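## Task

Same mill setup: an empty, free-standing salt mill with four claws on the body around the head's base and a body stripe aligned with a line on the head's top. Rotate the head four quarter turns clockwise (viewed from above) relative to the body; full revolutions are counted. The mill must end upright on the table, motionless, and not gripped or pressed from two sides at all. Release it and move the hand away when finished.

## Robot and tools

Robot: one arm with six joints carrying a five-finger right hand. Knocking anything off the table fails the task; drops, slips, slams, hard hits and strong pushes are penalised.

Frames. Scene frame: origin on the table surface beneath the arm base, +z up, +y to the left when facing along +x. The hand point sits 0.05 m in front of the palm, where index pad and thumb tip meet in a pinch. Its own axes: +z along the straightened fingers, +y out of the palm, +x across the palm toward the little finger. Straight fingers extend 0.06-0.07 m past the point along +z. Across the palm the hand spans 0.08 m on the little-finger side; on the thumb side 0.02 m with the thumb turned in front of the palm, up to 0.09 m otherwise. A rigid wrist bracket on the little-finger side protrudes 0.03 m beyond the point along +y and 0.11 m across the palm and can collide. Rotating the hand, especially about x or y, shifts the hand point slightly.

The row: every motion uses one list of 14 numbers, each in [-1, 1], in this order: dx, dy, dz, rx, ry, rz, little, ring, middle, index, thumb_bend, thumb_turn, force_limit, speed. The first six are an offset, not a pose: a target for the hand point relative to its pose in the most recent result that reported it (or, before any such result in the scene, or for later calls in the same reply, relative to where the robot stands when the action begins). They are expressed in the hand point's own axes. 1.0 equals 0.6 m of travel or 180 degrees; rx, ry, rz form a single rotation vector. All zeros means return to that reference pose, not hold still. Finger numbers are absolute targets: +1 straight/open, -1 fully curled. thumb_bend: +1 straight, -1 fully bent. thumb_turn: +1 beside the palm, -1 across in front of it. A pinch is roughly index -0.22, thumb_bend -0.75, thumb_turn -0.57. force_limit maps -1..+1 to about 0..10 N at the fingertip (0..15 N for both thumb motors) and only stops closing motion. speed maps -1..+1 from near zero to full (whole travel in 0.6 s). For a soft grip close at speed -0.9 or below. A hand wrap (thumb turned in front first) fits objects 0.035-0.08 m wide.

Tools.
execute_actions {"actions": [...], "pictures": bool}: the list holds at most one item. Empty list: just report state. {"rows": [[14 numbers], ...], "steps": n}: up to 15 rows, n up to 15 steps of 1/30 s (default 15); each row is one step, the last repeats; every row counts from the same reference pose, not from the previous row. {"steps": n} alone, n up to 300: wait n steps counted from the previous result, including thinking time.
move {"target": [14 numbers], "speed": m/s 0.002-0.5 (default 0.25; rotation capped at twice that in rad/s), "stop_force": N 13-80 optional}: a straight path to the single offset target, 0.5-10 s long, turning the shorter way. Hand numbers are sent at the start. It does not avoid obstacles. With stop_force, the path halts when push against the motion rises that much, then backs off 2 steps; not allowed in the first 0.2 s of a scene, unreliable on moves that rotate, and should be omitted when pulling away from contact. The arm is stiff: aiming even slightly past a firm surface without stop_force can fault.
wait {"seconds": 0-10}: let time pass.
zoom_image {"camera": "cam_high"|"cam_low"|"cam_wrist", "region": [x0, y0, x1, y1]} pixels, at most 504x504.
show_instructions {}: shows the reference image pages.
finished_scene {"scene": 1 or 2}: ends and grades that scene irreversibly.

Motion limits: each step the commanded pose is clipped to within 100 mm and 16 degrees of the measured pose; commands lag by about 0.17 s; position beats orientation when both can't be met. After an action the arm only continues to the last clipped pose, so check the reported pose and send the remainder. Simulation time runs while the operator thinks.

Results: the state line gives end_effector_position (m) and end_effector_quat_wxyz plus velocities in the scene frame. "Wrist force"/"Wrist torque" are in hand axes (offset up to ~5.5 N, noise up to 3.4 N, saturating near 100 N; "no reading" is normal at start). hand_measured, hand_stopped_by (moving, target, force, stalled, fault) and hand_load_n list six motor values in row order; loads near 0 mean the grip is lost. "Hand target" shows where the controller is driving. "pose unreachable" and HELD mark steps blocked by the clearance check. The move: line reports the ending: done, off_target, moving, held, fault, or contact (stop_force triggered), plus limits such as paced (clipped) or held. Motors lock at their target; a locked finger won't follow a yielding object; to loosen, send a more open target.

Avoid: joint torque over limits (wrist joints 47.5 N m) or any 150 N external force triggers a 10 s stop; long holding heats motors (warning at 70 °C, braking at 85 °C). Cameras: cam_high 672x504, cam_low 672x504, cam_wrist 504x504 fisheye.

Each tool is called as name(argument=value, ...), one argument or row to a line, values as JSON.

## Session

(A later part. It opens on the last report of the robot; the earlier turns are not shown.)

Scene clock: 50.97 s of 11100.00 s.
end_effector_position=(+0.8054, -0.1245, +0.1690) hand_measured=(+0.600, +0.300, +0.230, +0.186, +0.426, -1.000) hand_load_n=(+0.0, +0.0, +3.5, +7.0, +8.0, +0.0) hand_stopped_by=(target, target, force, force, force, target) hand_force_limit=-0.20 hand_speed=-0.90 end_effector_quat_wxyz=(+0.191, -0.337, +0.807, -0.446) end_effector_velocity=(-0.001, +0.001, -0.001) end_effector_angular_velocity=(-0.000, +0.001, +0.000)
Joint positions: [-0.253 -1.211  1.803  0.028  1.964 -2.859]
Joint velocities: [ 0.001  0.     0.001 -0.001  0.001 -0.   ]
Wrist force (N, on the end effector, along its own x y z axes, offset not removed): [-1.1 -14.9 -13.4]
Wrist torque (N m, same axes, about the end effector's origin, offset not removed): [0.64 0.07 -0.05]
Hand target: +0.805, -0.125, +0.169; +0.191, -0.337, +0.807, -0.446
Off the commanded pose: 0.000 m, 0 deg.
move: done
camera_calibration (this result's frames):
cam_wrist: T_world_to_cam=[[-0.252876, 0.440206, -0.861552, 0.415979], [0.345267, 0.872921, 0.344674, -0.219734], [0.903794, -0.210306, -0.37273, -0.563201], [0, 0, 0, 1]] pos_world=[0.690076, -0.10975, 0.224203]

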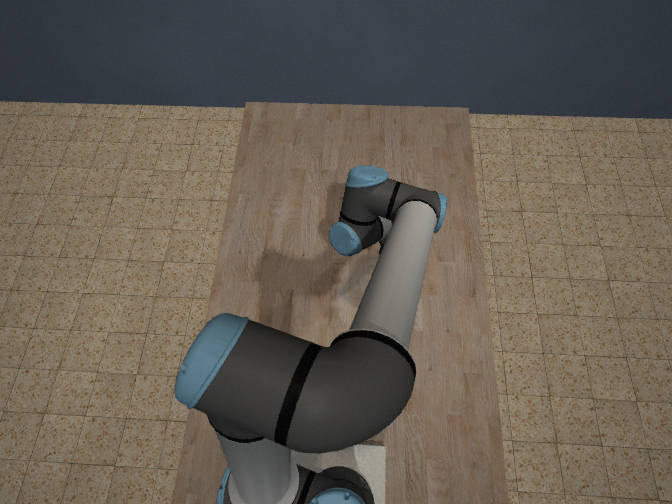

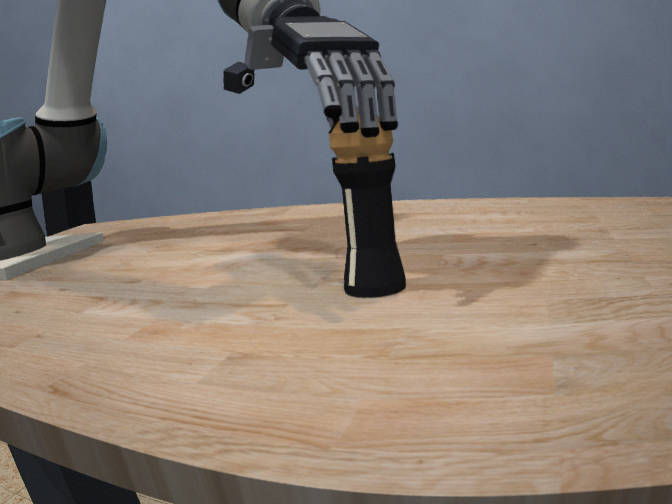

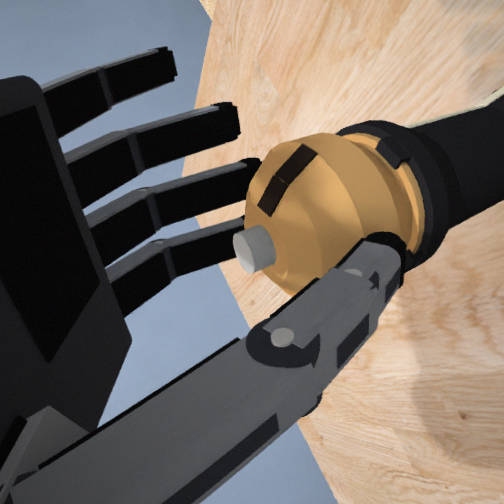

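~18 N down now. Turn 30°.

move(
  target=[0.0025,-0.0037,0.0075,0,0.1413,0.0883,0.6,0.3,0.0,0.0,-0.1,-1,-0.2,-0.9],
  speed=0.12,
)

zoom_image(
  camera="cam_low",
  region=[230, 30, 510, 310],
)

Scene clock: 54.10 s of 11100.00 s.
end_effector_position=(+0.8080, -0.1293, +0.1685) hand_measured=(+0.600, +0.300, +0.230, +0.186, +0.428, -1.000) hand_load_n=(+0.0, +0.0, +4.0, +9.0, +9.0, -2.5) hand_stopped_by=(target, target, force, force, force, target) hand_force_limit=-0.20 hand_speed=-0.90 end_effector_quat_wxyz=(+0.069, -0.118, +0.867, -0.479) end_effector_velocity=(+0.001, +0.002, +0.000) end_effector_angular_velocity=(+0.002, +0.001, -0.015)
Joint positions: [-0.136 -1.028  1.577  0.418  2.427 -2.301]
Joint velocities: [ 0.004  0.009 -0.012  0.024  0.009  0.026]
Wrist force (N, on the end effector, along its own x y z axes, offset not removed): [0.3 -12.9 -10.1]
Wrist torque (N m, same axes, about the end effector's origin, offset not removed): [0.49 -0.27 -0.04]
Hand target: +0.808, -0.129, +0.168; +0.068, -0.117, +0.867, -0.479
Off the commanded pose: 0.000 m, 0 deg.
move: done
camera_calibration (this result's frames):
cam_wrist: T_world_to_cam=[[-0.000841607, 0.509818, -0.860282, 0.223452], [0.734709, 0.583915, 0.345319, -0.568464], [0.678382, -0.631766, -0.375059, -0.438639], [0, 0, 0, 1]] pos_world=[0.715408, -0.0591025, 0.224018]

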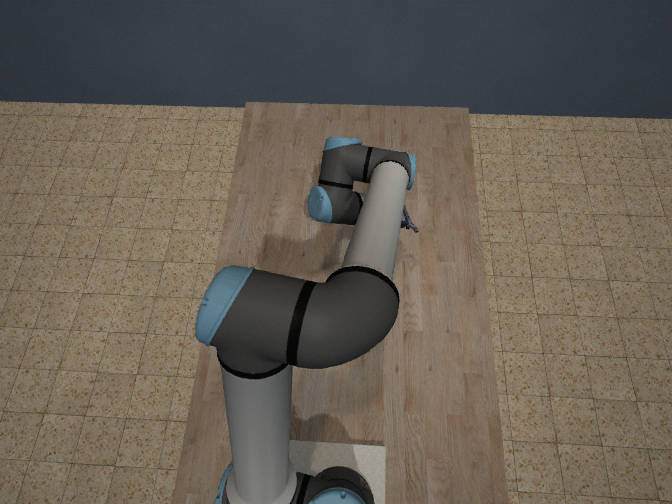

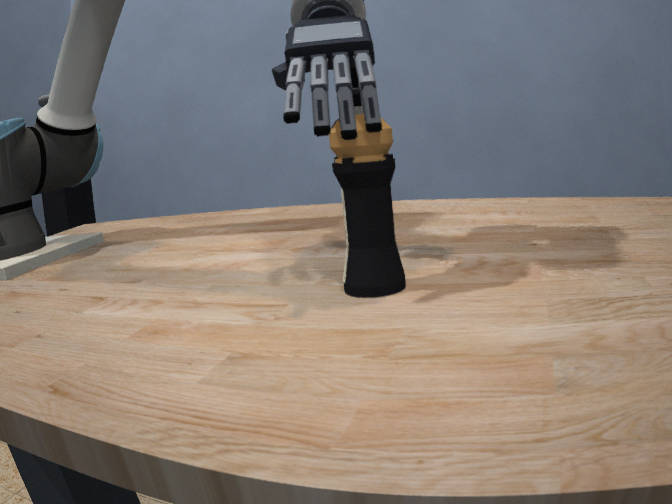

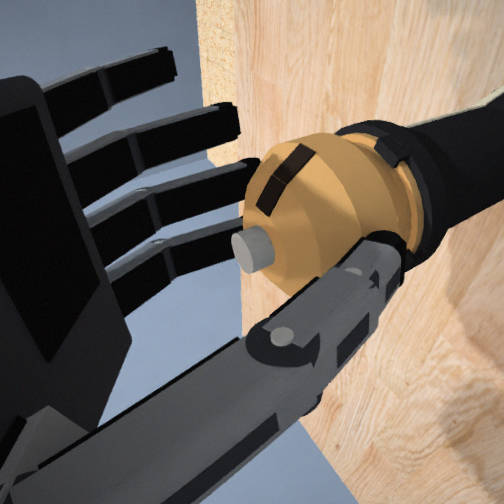

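Region (230, 30, 510, 310) of cam_low's 672x504 image, scaled by 1.800, with more detail than that image has.

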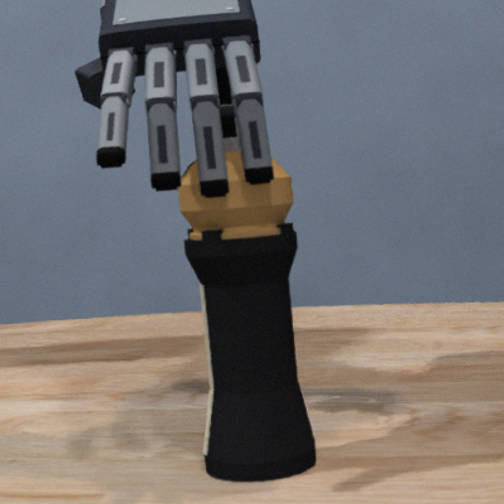

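move(
  target=[0,-0.0014,-0.0009,0,0,0,0.6,0.3,0.0,0.0,-0.1,-1,-0.2,-0.9],
  speed=0.005,
)

move(
  target=[0.0017,-0.0037,0.006,0,0.1178,0.0736,0.6,0.3,0.0,0.0,-0.1,-1,-0.2,-0.9],
  speed=0.1,
)

zoom_image(
  camera="cam_low",
  region=[230, 30, 510, 310],
)

Scene clock: 56.70 s of 11100.00 s.
end_effector_position=(+0.8080, -0.1292, +0.1694) hand_measured=(+0.600, +0.300, +0.230, +0.186, +0.428, -1.000) hand_load_n=(+0.0, +0.0, +3.0, +7.5, +10.0, +0.0) hand_stopped_by=(target, target, force, force, force, target) hand_force_limit=-0.20 hand_speed=-0.90 end_effector_quat_wxyz=(+0.069, -0.118, +0.867, -0.479) end_effector_velocity=(-0.000, -0.000, -0.000) end_effector_angular_velocity=(+0.001, +0.001, +0.001)
Joint positions: [-0.136 -1.028  1.577  0.42   2.427 -2.3  ]
Joint velocities: [-0.001  0.     0.     0.    -0.001 -0.001]
Wrist force (N, on the end effector, along its own x y z axes, offset not removed): [2.0 1.3 0.7]
Wrist torque (N m, same axes, about the end effector's origin, offset not removed): [0.30 -0.55 0.31]
Hand target: +0.808, -0.129, +0.170; +0.069, -0.118, +0.867, -0.479
Off the commanded pose: 0.000 m, 0 deg.
move: done
camera_calibration (this result's frames):
cam_wrist: T_world_to_cam=[[-0.0008825, 0.509865, -0.860254, 0.224194], [0.734781, 0.583844, 0.345286, -0.568868], [0.678304, -0.631793, -0.375155, -0.438183], [0, 0, 0, 1]] pos_world=[0.715412, -0.0590194, 0.2249]

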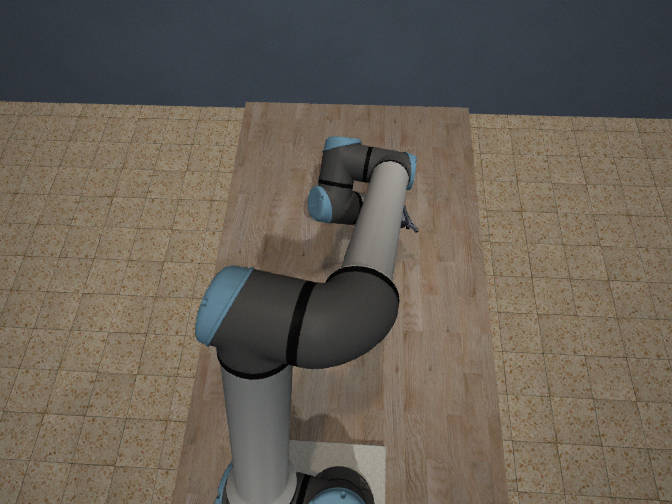

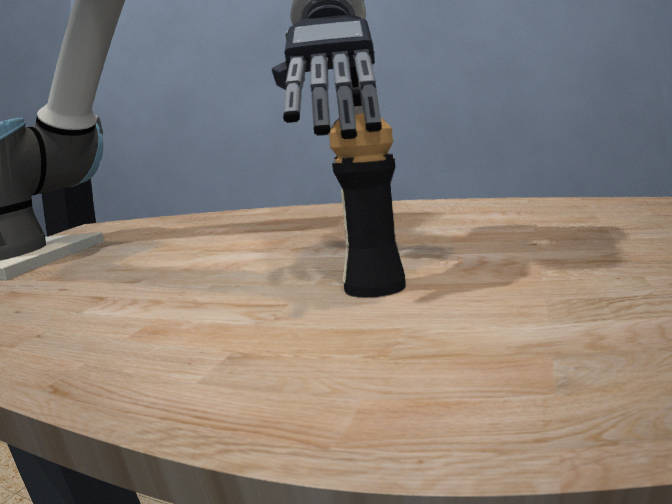

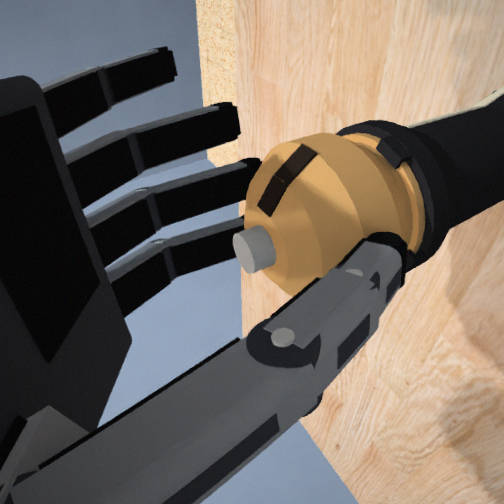

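Scene clock: 59.33 s of 11100.00 s.
end_effector_position=(+0.8081, -0.1337, +0.1694) hand_measured=(+0.600, +0.300, +0.230, +0.186, +0.428, -1.000) hand_load_n=(+0.0, +0.0, +3.0, +7.0, +10.5, +0.0) hand_stopped_by=(target, target, force, force, force, target) hand_force_limit=-0.20 hand_speed=-0.90 end_effector_quat_wxyz=(-0.037, +0.072, +0.873, -0.481) end_effector_velocity=(+0.000, +0.001, -0.001) end_effector_angular_velocity=(+0.002, +0.001, -0.015)
Joint positions: [-0.1   -0.817  1.351  1.064  2.569 -1.536]
Joint velocities: [ 0.001  0.008 -0.007  0.025 -0.002  0.03 ]
Wrist force (N, on the end effector, along its own x y z axes, offset not removed): [-1.0 1.3 -1.2]
Wrist torque (N m, same axes, about the end effector's origin, offset not removed): [0.50 -0.26 0.24]
Hand target: +0.808, -0.134, +0.169; -0.037, +0.073, +0.873, -0.481
Off the commanded pose: 0.000 m, 0 deg.
move: done
camera_calibration (this result's frames):
cam_wrist: T_world_to_cam=[[0.213291, 0.464603, -0.859448, 0.0472886], [0.912756, 0.218943, 0.344877, -0.758868], [0.348401, -0.858025, -0.377371, -0.204335], [0, 0, 0, 1]] pos_world=[0.753766, -0.0311465, 0.225248]

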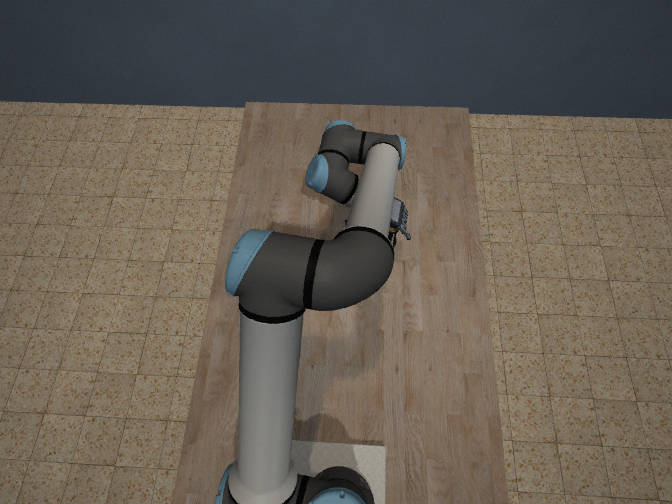

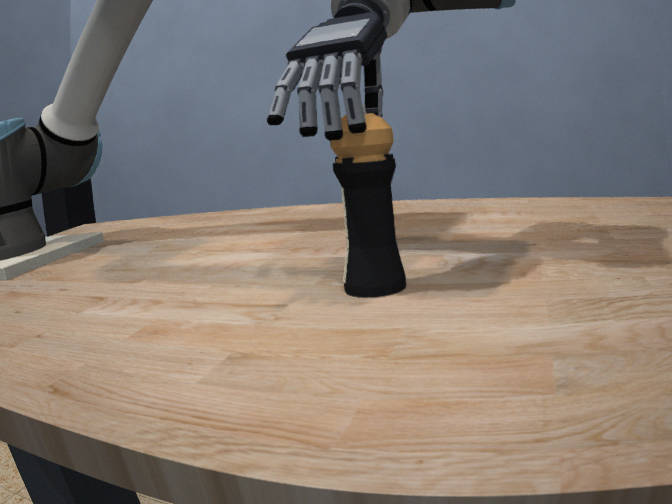

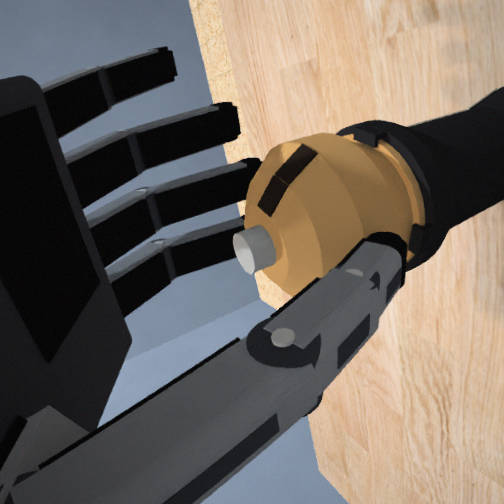

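Region (230, 30, 510, 310) of cam_low's 672x504 image, scaled by 1.800, with more detail than that image has.

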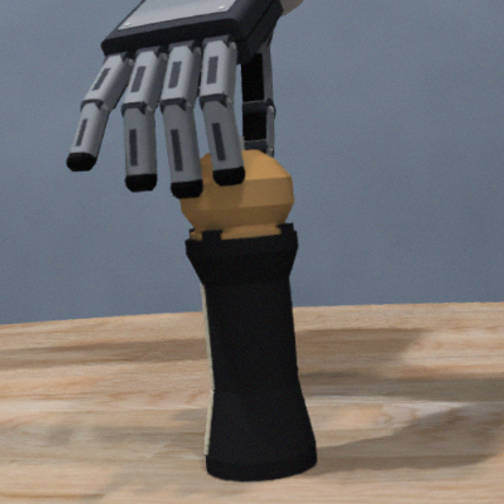

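move(
  target=[0,-0.05,-0.031,0,0,0,0.6,0.45,0.4,0.4,0.6,-1,-0.2,0.5],
  speed=0.1,
)

move(
  target=[0.025,0.0077,-0.0123,0,-0.5653,-0.3533,0.6,0.45,0.4,0.4,0.6,-1,-0.2,0.5],
  speed=0.5,
)

move(
  target=[0.025,0.0077,-0.0123,0,-0.5653,-0.3533,0.6,0.45,0.4,0.4,0.6,-1,-0.2,0.5],
  speed=0.5,
)

Scene clock: 62.83 s of 11100.00 s.
end_effector_position=(+0.8078, -0.1339, +0.2044) hand_measured=(+0.600, +0.450, +0.400, +0.400, +0.600, -1.000) hand_load_n=(+0.0, +0.0, +0.0, +0.0, +0.0, +0.0) hand_stopped_by=(target, target, target, target, target, target) hand_force_limit=-0.20 hand_speed=0.50 end_effector_quat_wxyz=(-0.037, +0.072, +0.873, -0.481) end_effector_velocity=(+0.000, +0.001, +0.003) end_effector_angular_velocity=(-0.001, +0.001, +0.002)
Joint positions: [-0.101 -0.846  1.334  1.109  2.569 -1.538]
Joint velocities: [ 0.001 -0.002 -0.002  0.004  0.001 -0.001]
Wrist force (N, on the end effector, along its own x y z axes, offset not removed): [-0.1 0.4 -4.2]
Wrist torque (N m, same axes, about the end effector's origin, offset not removed): [0.46 -0.19 0.18]
Hand target: +0.808, -0.134, +0.205; -0.037, +0.072, +0.873, -0.481
Off the commanded pose: 0.000 m, 0 deg.
move: done
camera_calibration (this result's frames):
cam_wrist: T_world_to_cam=[[0.213295, 0.464613, -0.859442, 0.0774273], [0.912752, 0.218945, 0.344887, -0.770658], [0.34841, -0.85802, -0.377376, -0.191245], [0, 0, 0, 1]] pos_world=[0.753536, -0.0313335, 0.260163]

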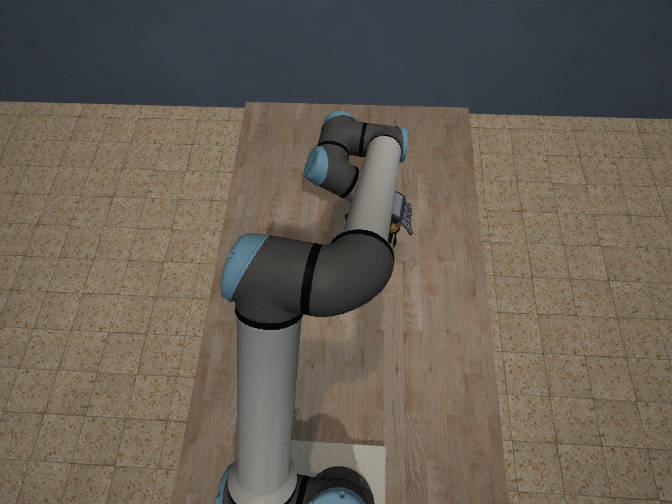

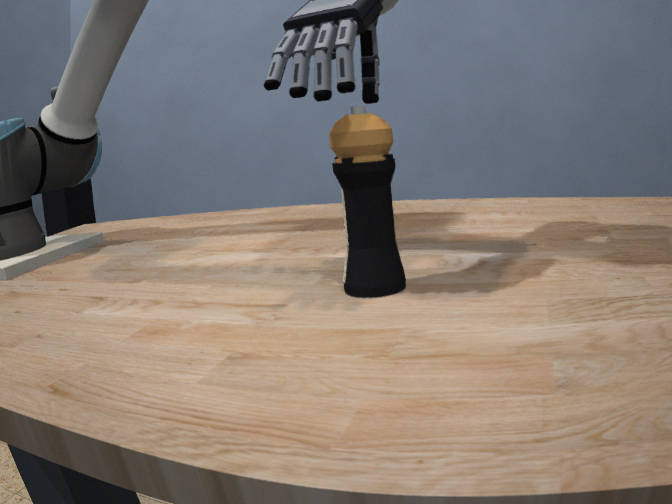

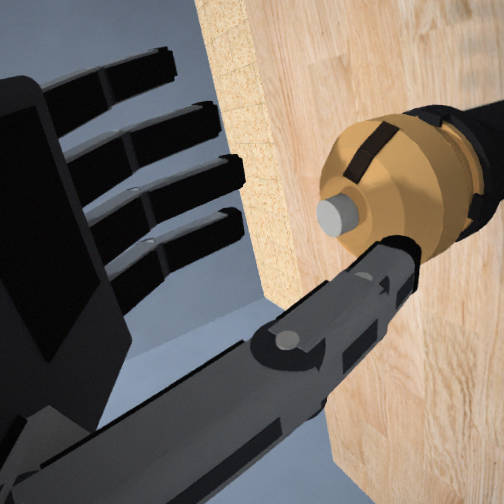

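Scene clock: 65.73 s of 11100.00 s.
end_effector_position=(+0.7943, -0.1225, +0.2047) hand_measured=(+0.600, +0.450, +0.400, +0.400, +0.600, -1.000) hand_load_n=(+0.0, +0.0, +0.0, +0.0, +0.0, +0.0) hand_stopped_by=(target, target, target, target, target, target) hand_force_limit=-0.20 hand_speed=0.50 end_effector_quat_wxyz=(-0.402, +0.718, -0.497, +0.277) end_effector_velocity=(+0.000, +0.000, -0.001) end_effector_angular_velocity=(+0.000, +0.008, +0.015)
Joint positions: [-0.57  -1.173  1.714  0.292  0.783 -3.79 ]
Joint velocities: [-0.001  0.01  -0.01   0.021 -0.008 -0.02 ]
Wrist force (N, on the end effector, along its own x y z axes, offset not removed): [-2.5 1.4 -1.6]
Wrist torque (N m, same axes, about the end effector's origin, offset not removed): [0.28 0.06 -0.01]
Hand target: +0.794, -0.123, +0.205; -0.402, +0.718, -0.496, +0.276
Off the commanded pose: 0.001 m, 0 deg.
move: done; limits=paced
camera_calibration (this result's frames):
cam_wrist: T_world_to_cam=[[-0.499038, -0.0455984, -0.865379, 0.579863], [-0.649251, 0.681087, 0.338516, 0.537714], [0.573963, 0.730781, -0.369493, -0.16275], [0, 0, 0, 1]] pos_world=[0.731898, -0.220854, 0.259642]

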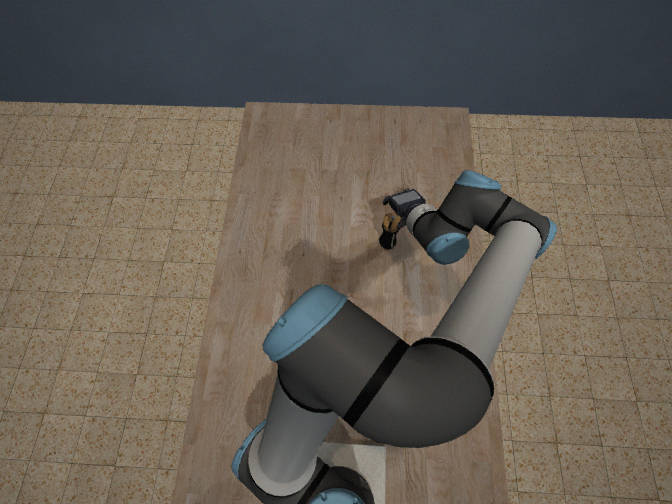

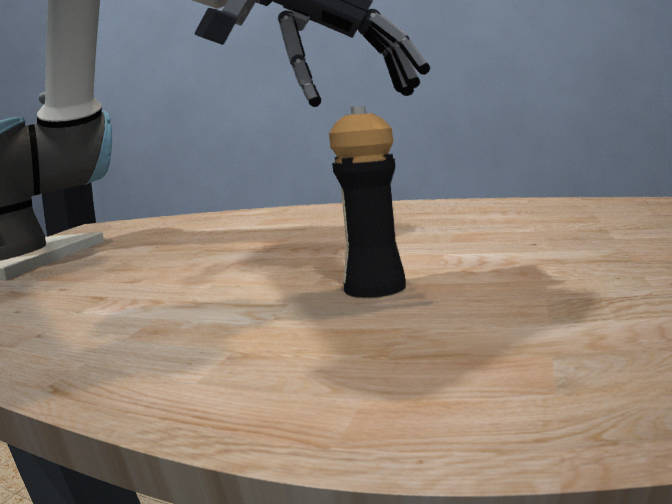

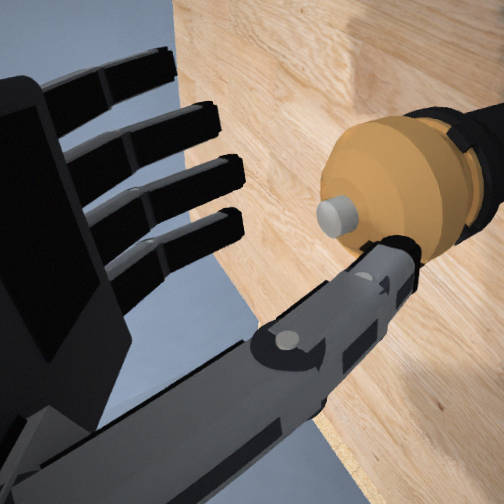

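Scene clock: 68.60 s of 11100.00 s.
end_effector_position=(+0.7918, -0.1399, +0.2049) hand_measured=(+0.600, +0.450, +0.400, +0.400, +0.600, -1.000) hand_load_n=(+0.0, +0.0, +0.0, +0.0, +0.0, +0.0) hand_stopped_by=(target, target, target, target, target, target) hand_force_limit=-0.20 hand_speed=0.50 end_effector_quat_wxyz=(-0.439, +0.791, +0.374, -0.204) end_effector_velocity=(-0.000, +0.001, -0.001) end_effector_angular_velocity=(-0.000, -0.001, +0.016)
Joint positions: [-0.383 -0.559  0.981  2.149  1.34  -6.151]
Joint velocities: [ 0.004  0.001 -0.001  0.001  0.01  -0.007]
Wrist force (N, on the end effector, along its own x y z axes, offset not removed): [-0.8 3.6 -5.4]
Wrist torque (N m, same axes, about the end effector's origin, offset not removed): [0.91 -0.05 0.21]
Hand target: +0.792, -0.140, +0.205; -0.438, +0.791, +0.375, -0.205
Off the commanded pose: 0.001 m, 0 deg.
move: done; limits=paced
camera_calibration (this result's frames):
cam_wrist: T_world_to_cam=[[0.297883, -0.410614, -0.861778, -0.10484], [-0.273219, -0.901669, 0.335179, 0.0293526], [-0.914668, 0.13561, -0.38078, 0.949157], [0, 0, 0, 1]] pos_world=[0.907413, -0.145298, 0.261232]

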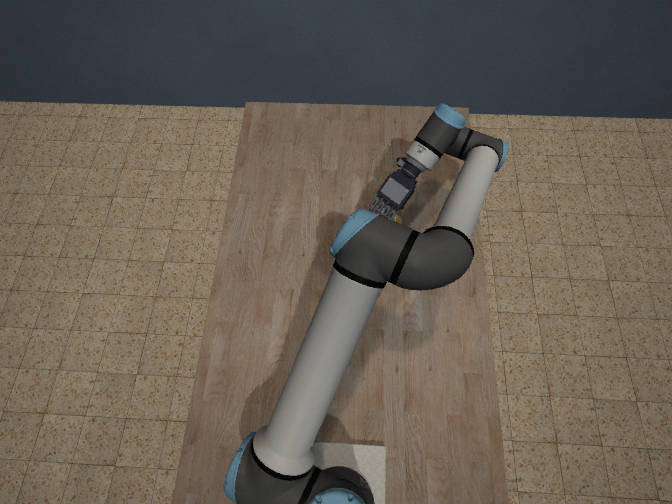

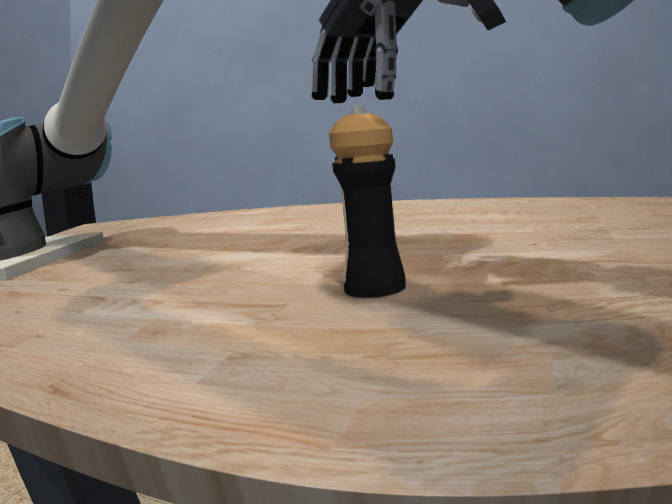

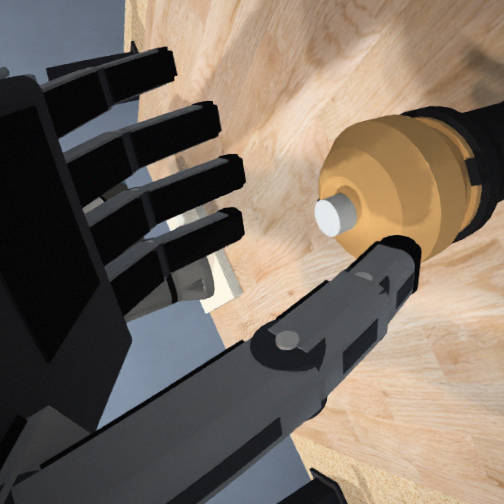

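move(
  target=[0,0.0495,0.031,0,0,0,0.6,0.35,0.3,0.27,0.5,-1,-0.2,0.0],
  speed=0.1,
)

move(
  target=[0,0,0,0,0,0,0.6,0.35,0.0,0.0,-0.1,-1,0.0,-0.9],
  speed=0.02,
)

move(
  target=[0,-0.0004,-0.0003,0,0,0,0.6,0.35,0.0,0.0,-0.1,-1,0.0,-0.9],
  speed=0.005,
)

zoom_image(
  camera="cam_low",
  region=[230, 30, 510, 310],
)

Scene clock: 71.40 s of 11100.00 s.
end_effector_position=(+0.7920, -0.1398, +0.1702) hand_measured=(+0.600, +0.350, +0.300, +0.270, +0.500, -1.000) hand_load_n=(+0.0, +0.0, +0.0, +0.0, +0.0, +0.0) hand_stopped_by=(target, target, target, target, target, target) hand_force_limit=-0.20 hand_speed=0.00 end_effector_quat_wxyz=(-0.439, +0.791, +0.374, -0.204) end_effector_velocity=(+0.000, -0.002, -0.004) end_effector_angular_velocity=(+0.000, -0.001, -0.000)
Joint positions: [-0.382 -0.53   0.99   2.111  1.339 -6.151]
Joint velocities: [-0.002  0.004 -0.    -0.004  0.001 -0.001]
Wrist force (N, on the end effector, along its own x y z axes, offset not removed): [-1.0 -0.8 -1.1]
Wrist torque (N m, same axes, about the end effector's origin, offset not removed): [-0.06 -0.06 0.02]
Hand target: +0.792, -0.140, +0.170; -0.439, +0.791, +0.374, -0.204
Off the commanded pose: 0.000 m, 0 deg.
move: done
camera_calibration (this result's frames):
cam_wrist: T_world_to_cam=[[0.297891, -0.410607, -0.861779, -0.134741], [-0.273198, -0.901675, 0.33518, 0.041097], [-0.914671, 0.135589, -0.380778, 0.936131], [0, 0, 0, 1]] pos_world=[0.907618, -0.145199, 0.226567]

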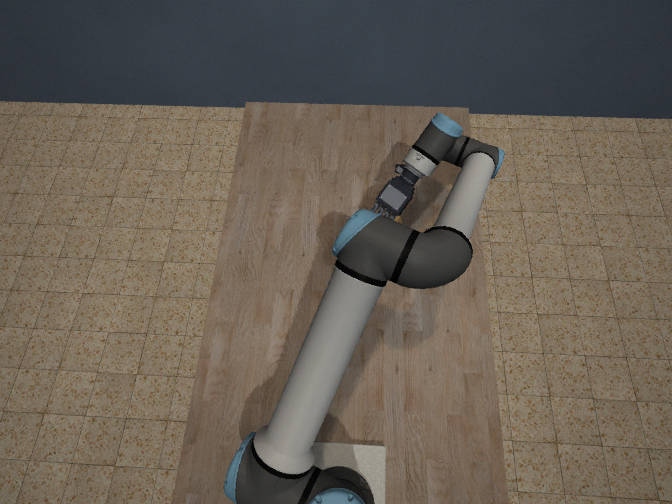

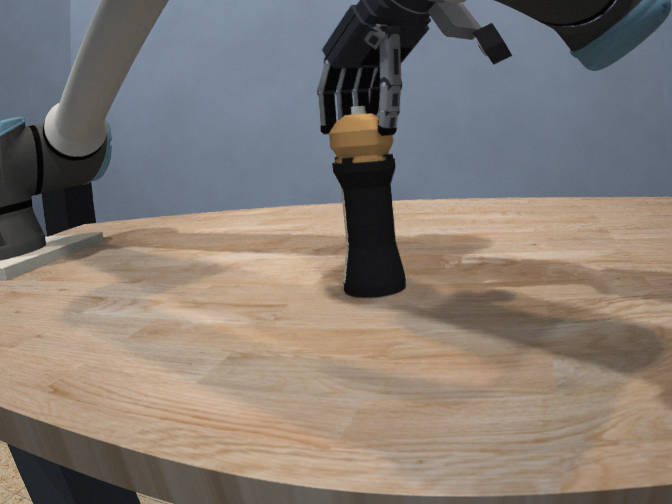

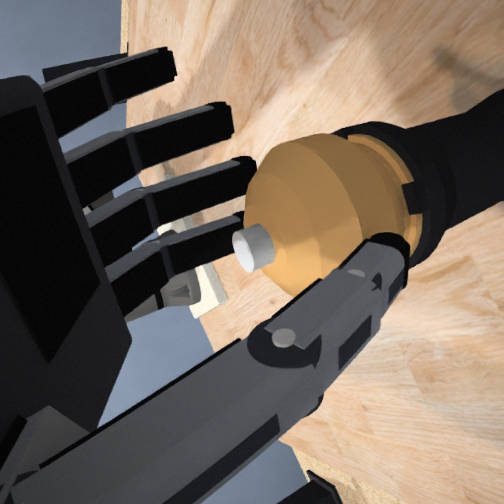

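Scene clock: 72.20 s of 11100.00 s.
end_effector_position=(+0.7920, -0.1398, +0.1702) hand_measured=(+0.600, +0.350, +0.220, +0.190, +0.450, -1.000) hand_load_n=(+0.0, +0.0, +6.0, +5.5, +7.5, +0.5) hand_stopped_by=(target, target, force, force, force, target) hand_force_limit=0.00 hand_speed=-0.90 end_effector_quat_wxyz=(-0.439, +0.791, +0.374, -0.204) end_effector_velocity=(-0.001, -0.002, -0.001) end_effector_angular_velocity=(+0.002, +0.003, -0.001)
Joint positions: [-0.382 -0.53   0.99   2.111  1.339 -6.151]
Joint velocities: [-0.002  0.001  0.002  0.001  0.001 -0.001]
Wrist force (N, on the end effector, along its own x y z axes, offset not removed): [1.9 -8.4 -3.8]
Wrist torque (N m, same axes, about the end effector's origin, offset not removed): [0.05 -0.53 0.14]
Hand target: +0.792, -0.140, +0.170; -0.439, +0.791, +0.374, -0.204
Off the commanded pose: 0.000 m, 0 deg.
move: done
camera_calibration (this result's frames):
cam_wrist: T_world_to_cam=[[0.297881, -0.410603, -0.861784, -0.134747], [-0.273196, -0.901676, 0.335178, 0.041109], [-0.914675, 0.135593, -0.380767, 0.936122], [0, 0, 0, 1]] pos_world=[0.907617, -0.145192, 0.226543]

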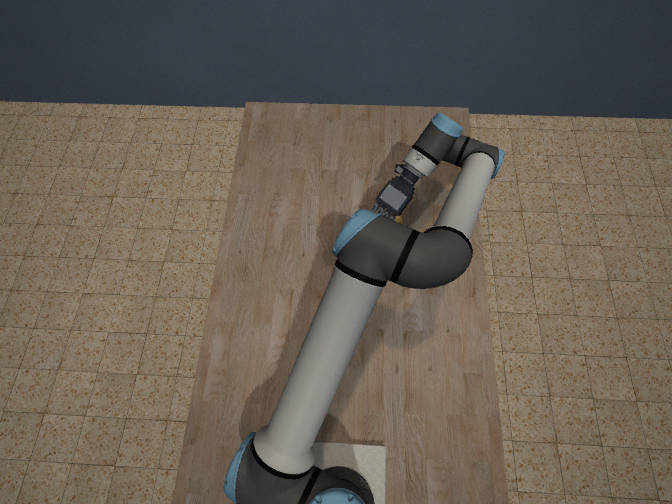

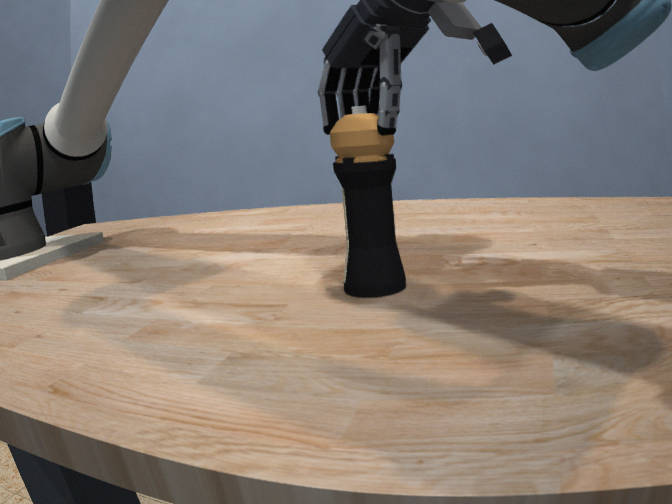

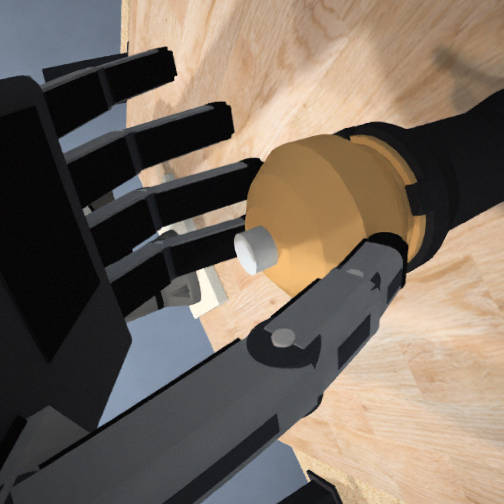

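Scene clock: 72.90 s of 11100.00 s.
end_effector_position=(+0.7920, -0.1398, +0.1705) hand_measured=(+0.600, +0.350, +0.220, +0.190, +0.450, -1.000) hand_load_n=(+0.0, +0.0, +5.0, +4.5, +8.0, +0.5) hand_stopped_by=(target, target, force, force, force, target) hand_force_limit=0.00 hand_speed=-0.90 end_effector_quat_wxyz=(-0.439, +0.791, +0.374, -0.204) end_effector_velocity=(-0.000, +0.000, +0.000) end_effector_angular_velocity=(+0.001, +0.003, -0.001)
Joint positions: [-0.382 -0.53   0.989  2.111  1.339 -6.151]
Joint velocities: [-0.     0.     0.     0.002 -0.001  0.   ]
Wrist force (N, on the end effector, along its own x y z axes, offset not removed): [0.5 -1.1 -1.1]
Wrist torque (N m, same axes, about the end effector's origin, offset not removed): [0.18 -0.36 0.16]
Hand target: +0.792, -0.140, +0.171; -0.439, +0.791, +0.374, -0.204
Off the commanded pose: 0.000 m, 0 deg.
move: done
camera_calibration (this result's frames):
cam_wrist: T_world_to_cam=[[0.297846, -0.410588, -0.861804, -0.134504], [-0.273183, -0.901682, 0.335173, 0.0410174], [-0.914691, 0.1356, -0.380728, 0.936226], [0, 0, 0, 1]] pos_world=[0.907624, -0.145193, 0.226784]

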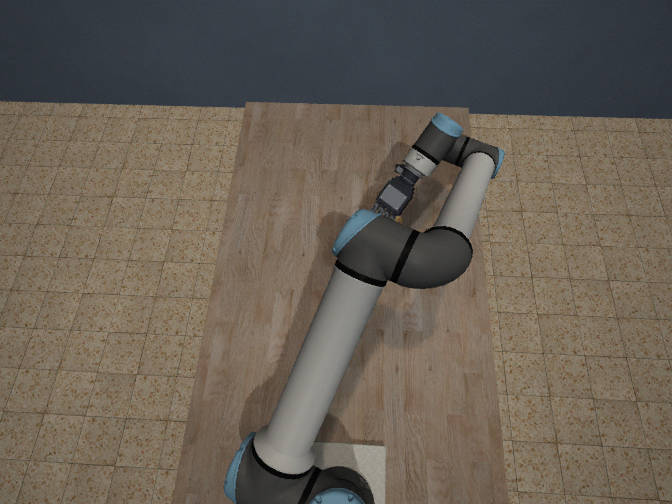

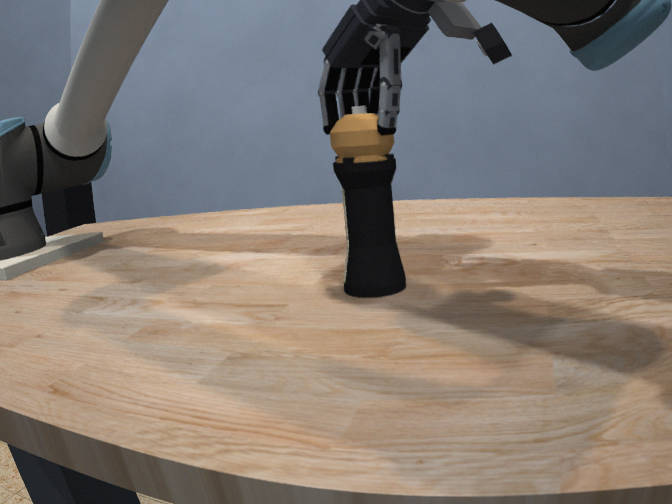

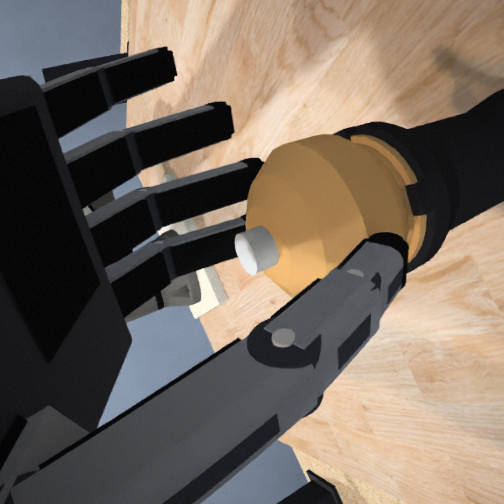

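Region (230, 30, 510, 310) of cam_low's 672x504 image, scaled by 1.800, with more detail than that image has.

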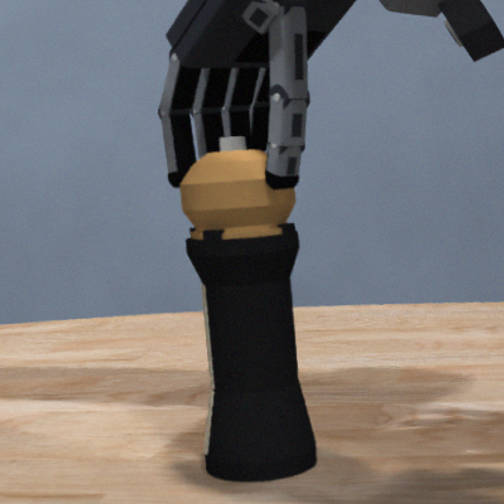

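move(
  target=[0,-0.0009,0.0014,0,0,0,0.6,0.35,0.0,0.0,-0.1,-1,0.0,-0.9],
  speed=0.005,
)

move(
  target=[0.003,-0.0043,0.0069,0,0.1413,0.0883,0.6,0.35,0.0,0.0,-0.1,-1,0.0,-0.9],
  speed=0.12,
)

zoom_image(
  camera="cam_low",
  region=[230, 30, 510, 310],
)

Scene clock: 74.67 s of 11100.00 s.
end_effector_position=(+0.7913, -0.1393, +0.1705) hand_measured=(+0.600, +0.350, +0.220, +0.188, +0.450, -1.000) hand_load_n=(+0.0, +0.0, +4.5, +2.5, +7.5, +0.5) hand_stopped_by=(target, target, force, force, force, target) hand_force_limit=0.00 hand_speed=-0.90 end_effector_quat_wxyz=(-0.439, +0.791, +0.374, -0.204) end_effector_velocity=(-0.001, +0.000, -0.000) end_effector_angular_velocity=(+0.002, +0.002, +0.000)
Joint positions: [-0.382 -0.532  0.992  2.11   1.339 -6.151]
Joint velocities: [-0.    -0.     0.002  0.001  0.    -0.001]
Wrist force (N, on the end effector, along its own x y z axes, offset not removed): [0.4 -3.3 -4.8]
Wrist torque (N m, same axes, about the end effector's origin, offset not removed): [-0.23 -0.25 0.08]
Hand target: +0.791, -0.139, +0.170; -0.439, +0.791, +0.374, -0.204
Off the commanded pose: 0.000 m, 0 deg.
move: done
camera_calibration (this result's frames):
cam_wrist: T_world_to_cam=[[0.297857, -0.4106, -0.861794, -0.134037], [-0.273194, -0.901676, 0.335179, 0.0413389], [-0.914684, 0.135602, -0.380744, 0.935508], [0, 0, 0, 1]] pos_world=[0.906912, -0.144618, 0.226821]

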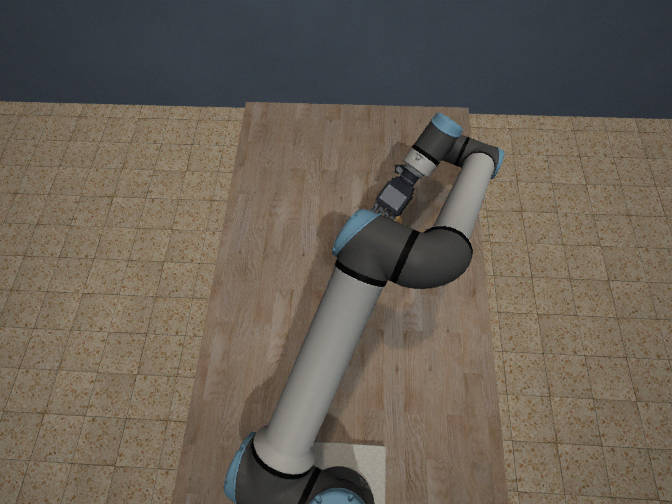

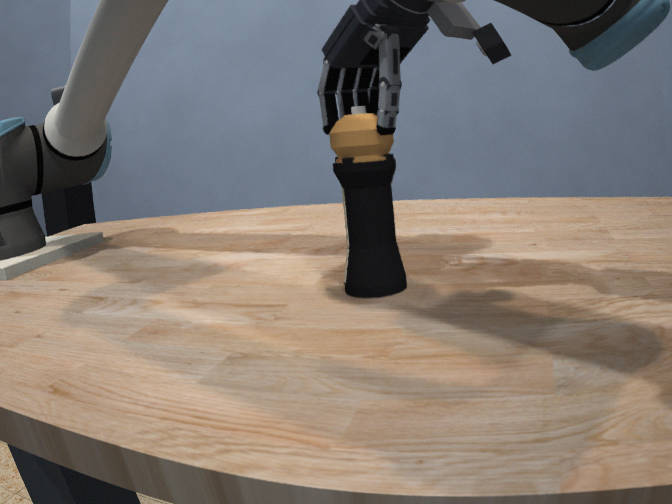

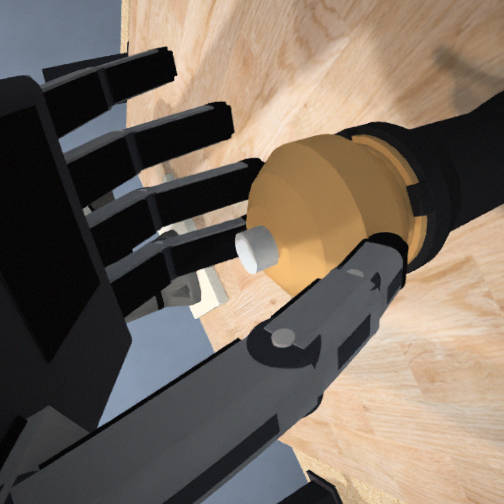

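Scene clock: 77.27 s of 11100.00 s.
end_effector_position=(+0.7887, -0.1348, +0.1705) hand_measured=(+0.600, +0.350, +0.220, +0.188, +0.450, -1.000) hand_load_n=(+0.0, +0.0, +5.0, +2.0, +7.5, +0.0) hand_stopped_by=(target, target, force, force, force, target) hand_force_limit=0.00 hand_speed=-0.90 end_effector_quat_wxyz=(-0.478, +0.860, +0.157, -0.084) end_effector_velocity=(-0.000, +0.000, +0.000) end_effector_angular_velocity=(-0.001, -0.000, -0.018)
Joint positions: [-0.481 -0.608  1.137  1.943  0.994 -5.884]
Joint velocities: [-0.003 -0.004  0.006 -0.009 -0.011  0.012]
Wrist force (N, on the end effector, along its own x y z axes, offset not removed): [-1.9 -1.9 -4.8]
Wrist torque (N m, same axes, about the end effector's origin, offset not removed): [-0.02 0.15 -0.04]
Hand target: +0.789, -0.135, +0.171; -0.478, +0.860, +0.157, -0.084
Off the commanded pose: 0.000 m, 0 deg.
move: done
camera_calibration (this result's frames):
cam_wrist: T_world_to_cam=[[0.0531789, -0.501166, -0.863716, 0.0496903], [-0.685622, -0.647171, 0.333304, 0.404563], [-0.726013, 0.574458, -0.378026, 0.842514], [0, 0, 0, 1]] pos_world=[0.886411, -0.197264, 0.226568]

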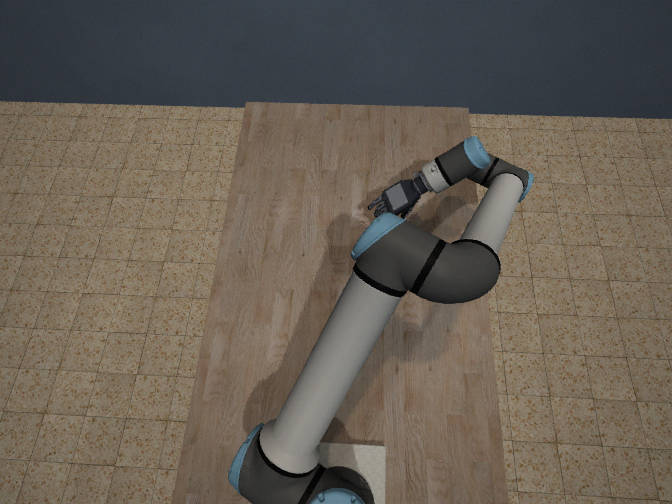

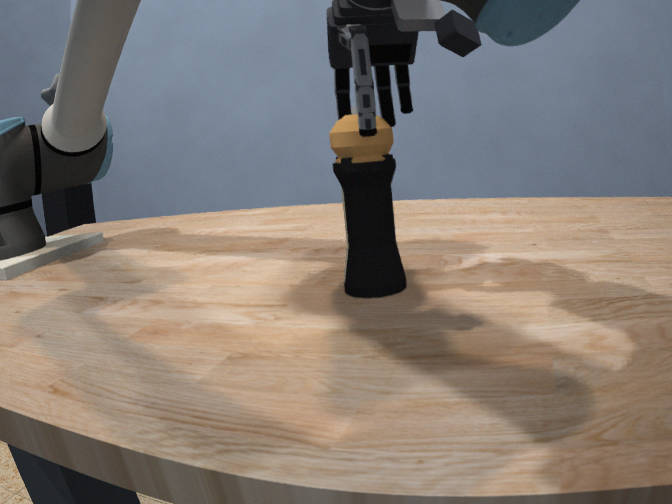

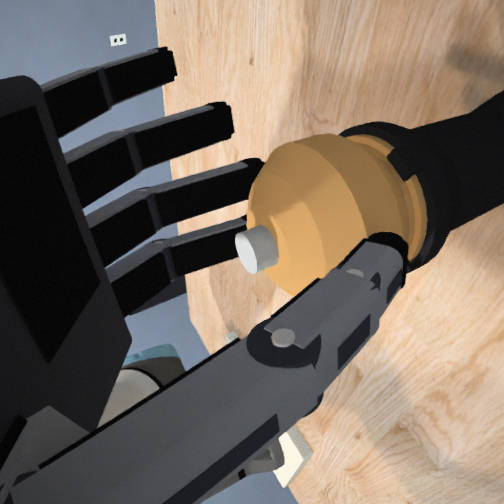

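Region (230, 30, 510, 310) of cam_low's 672x504 image, scaled by 1.800, with more detail than that image has.

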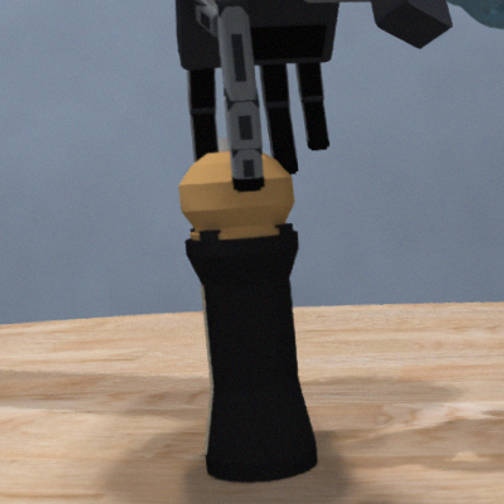

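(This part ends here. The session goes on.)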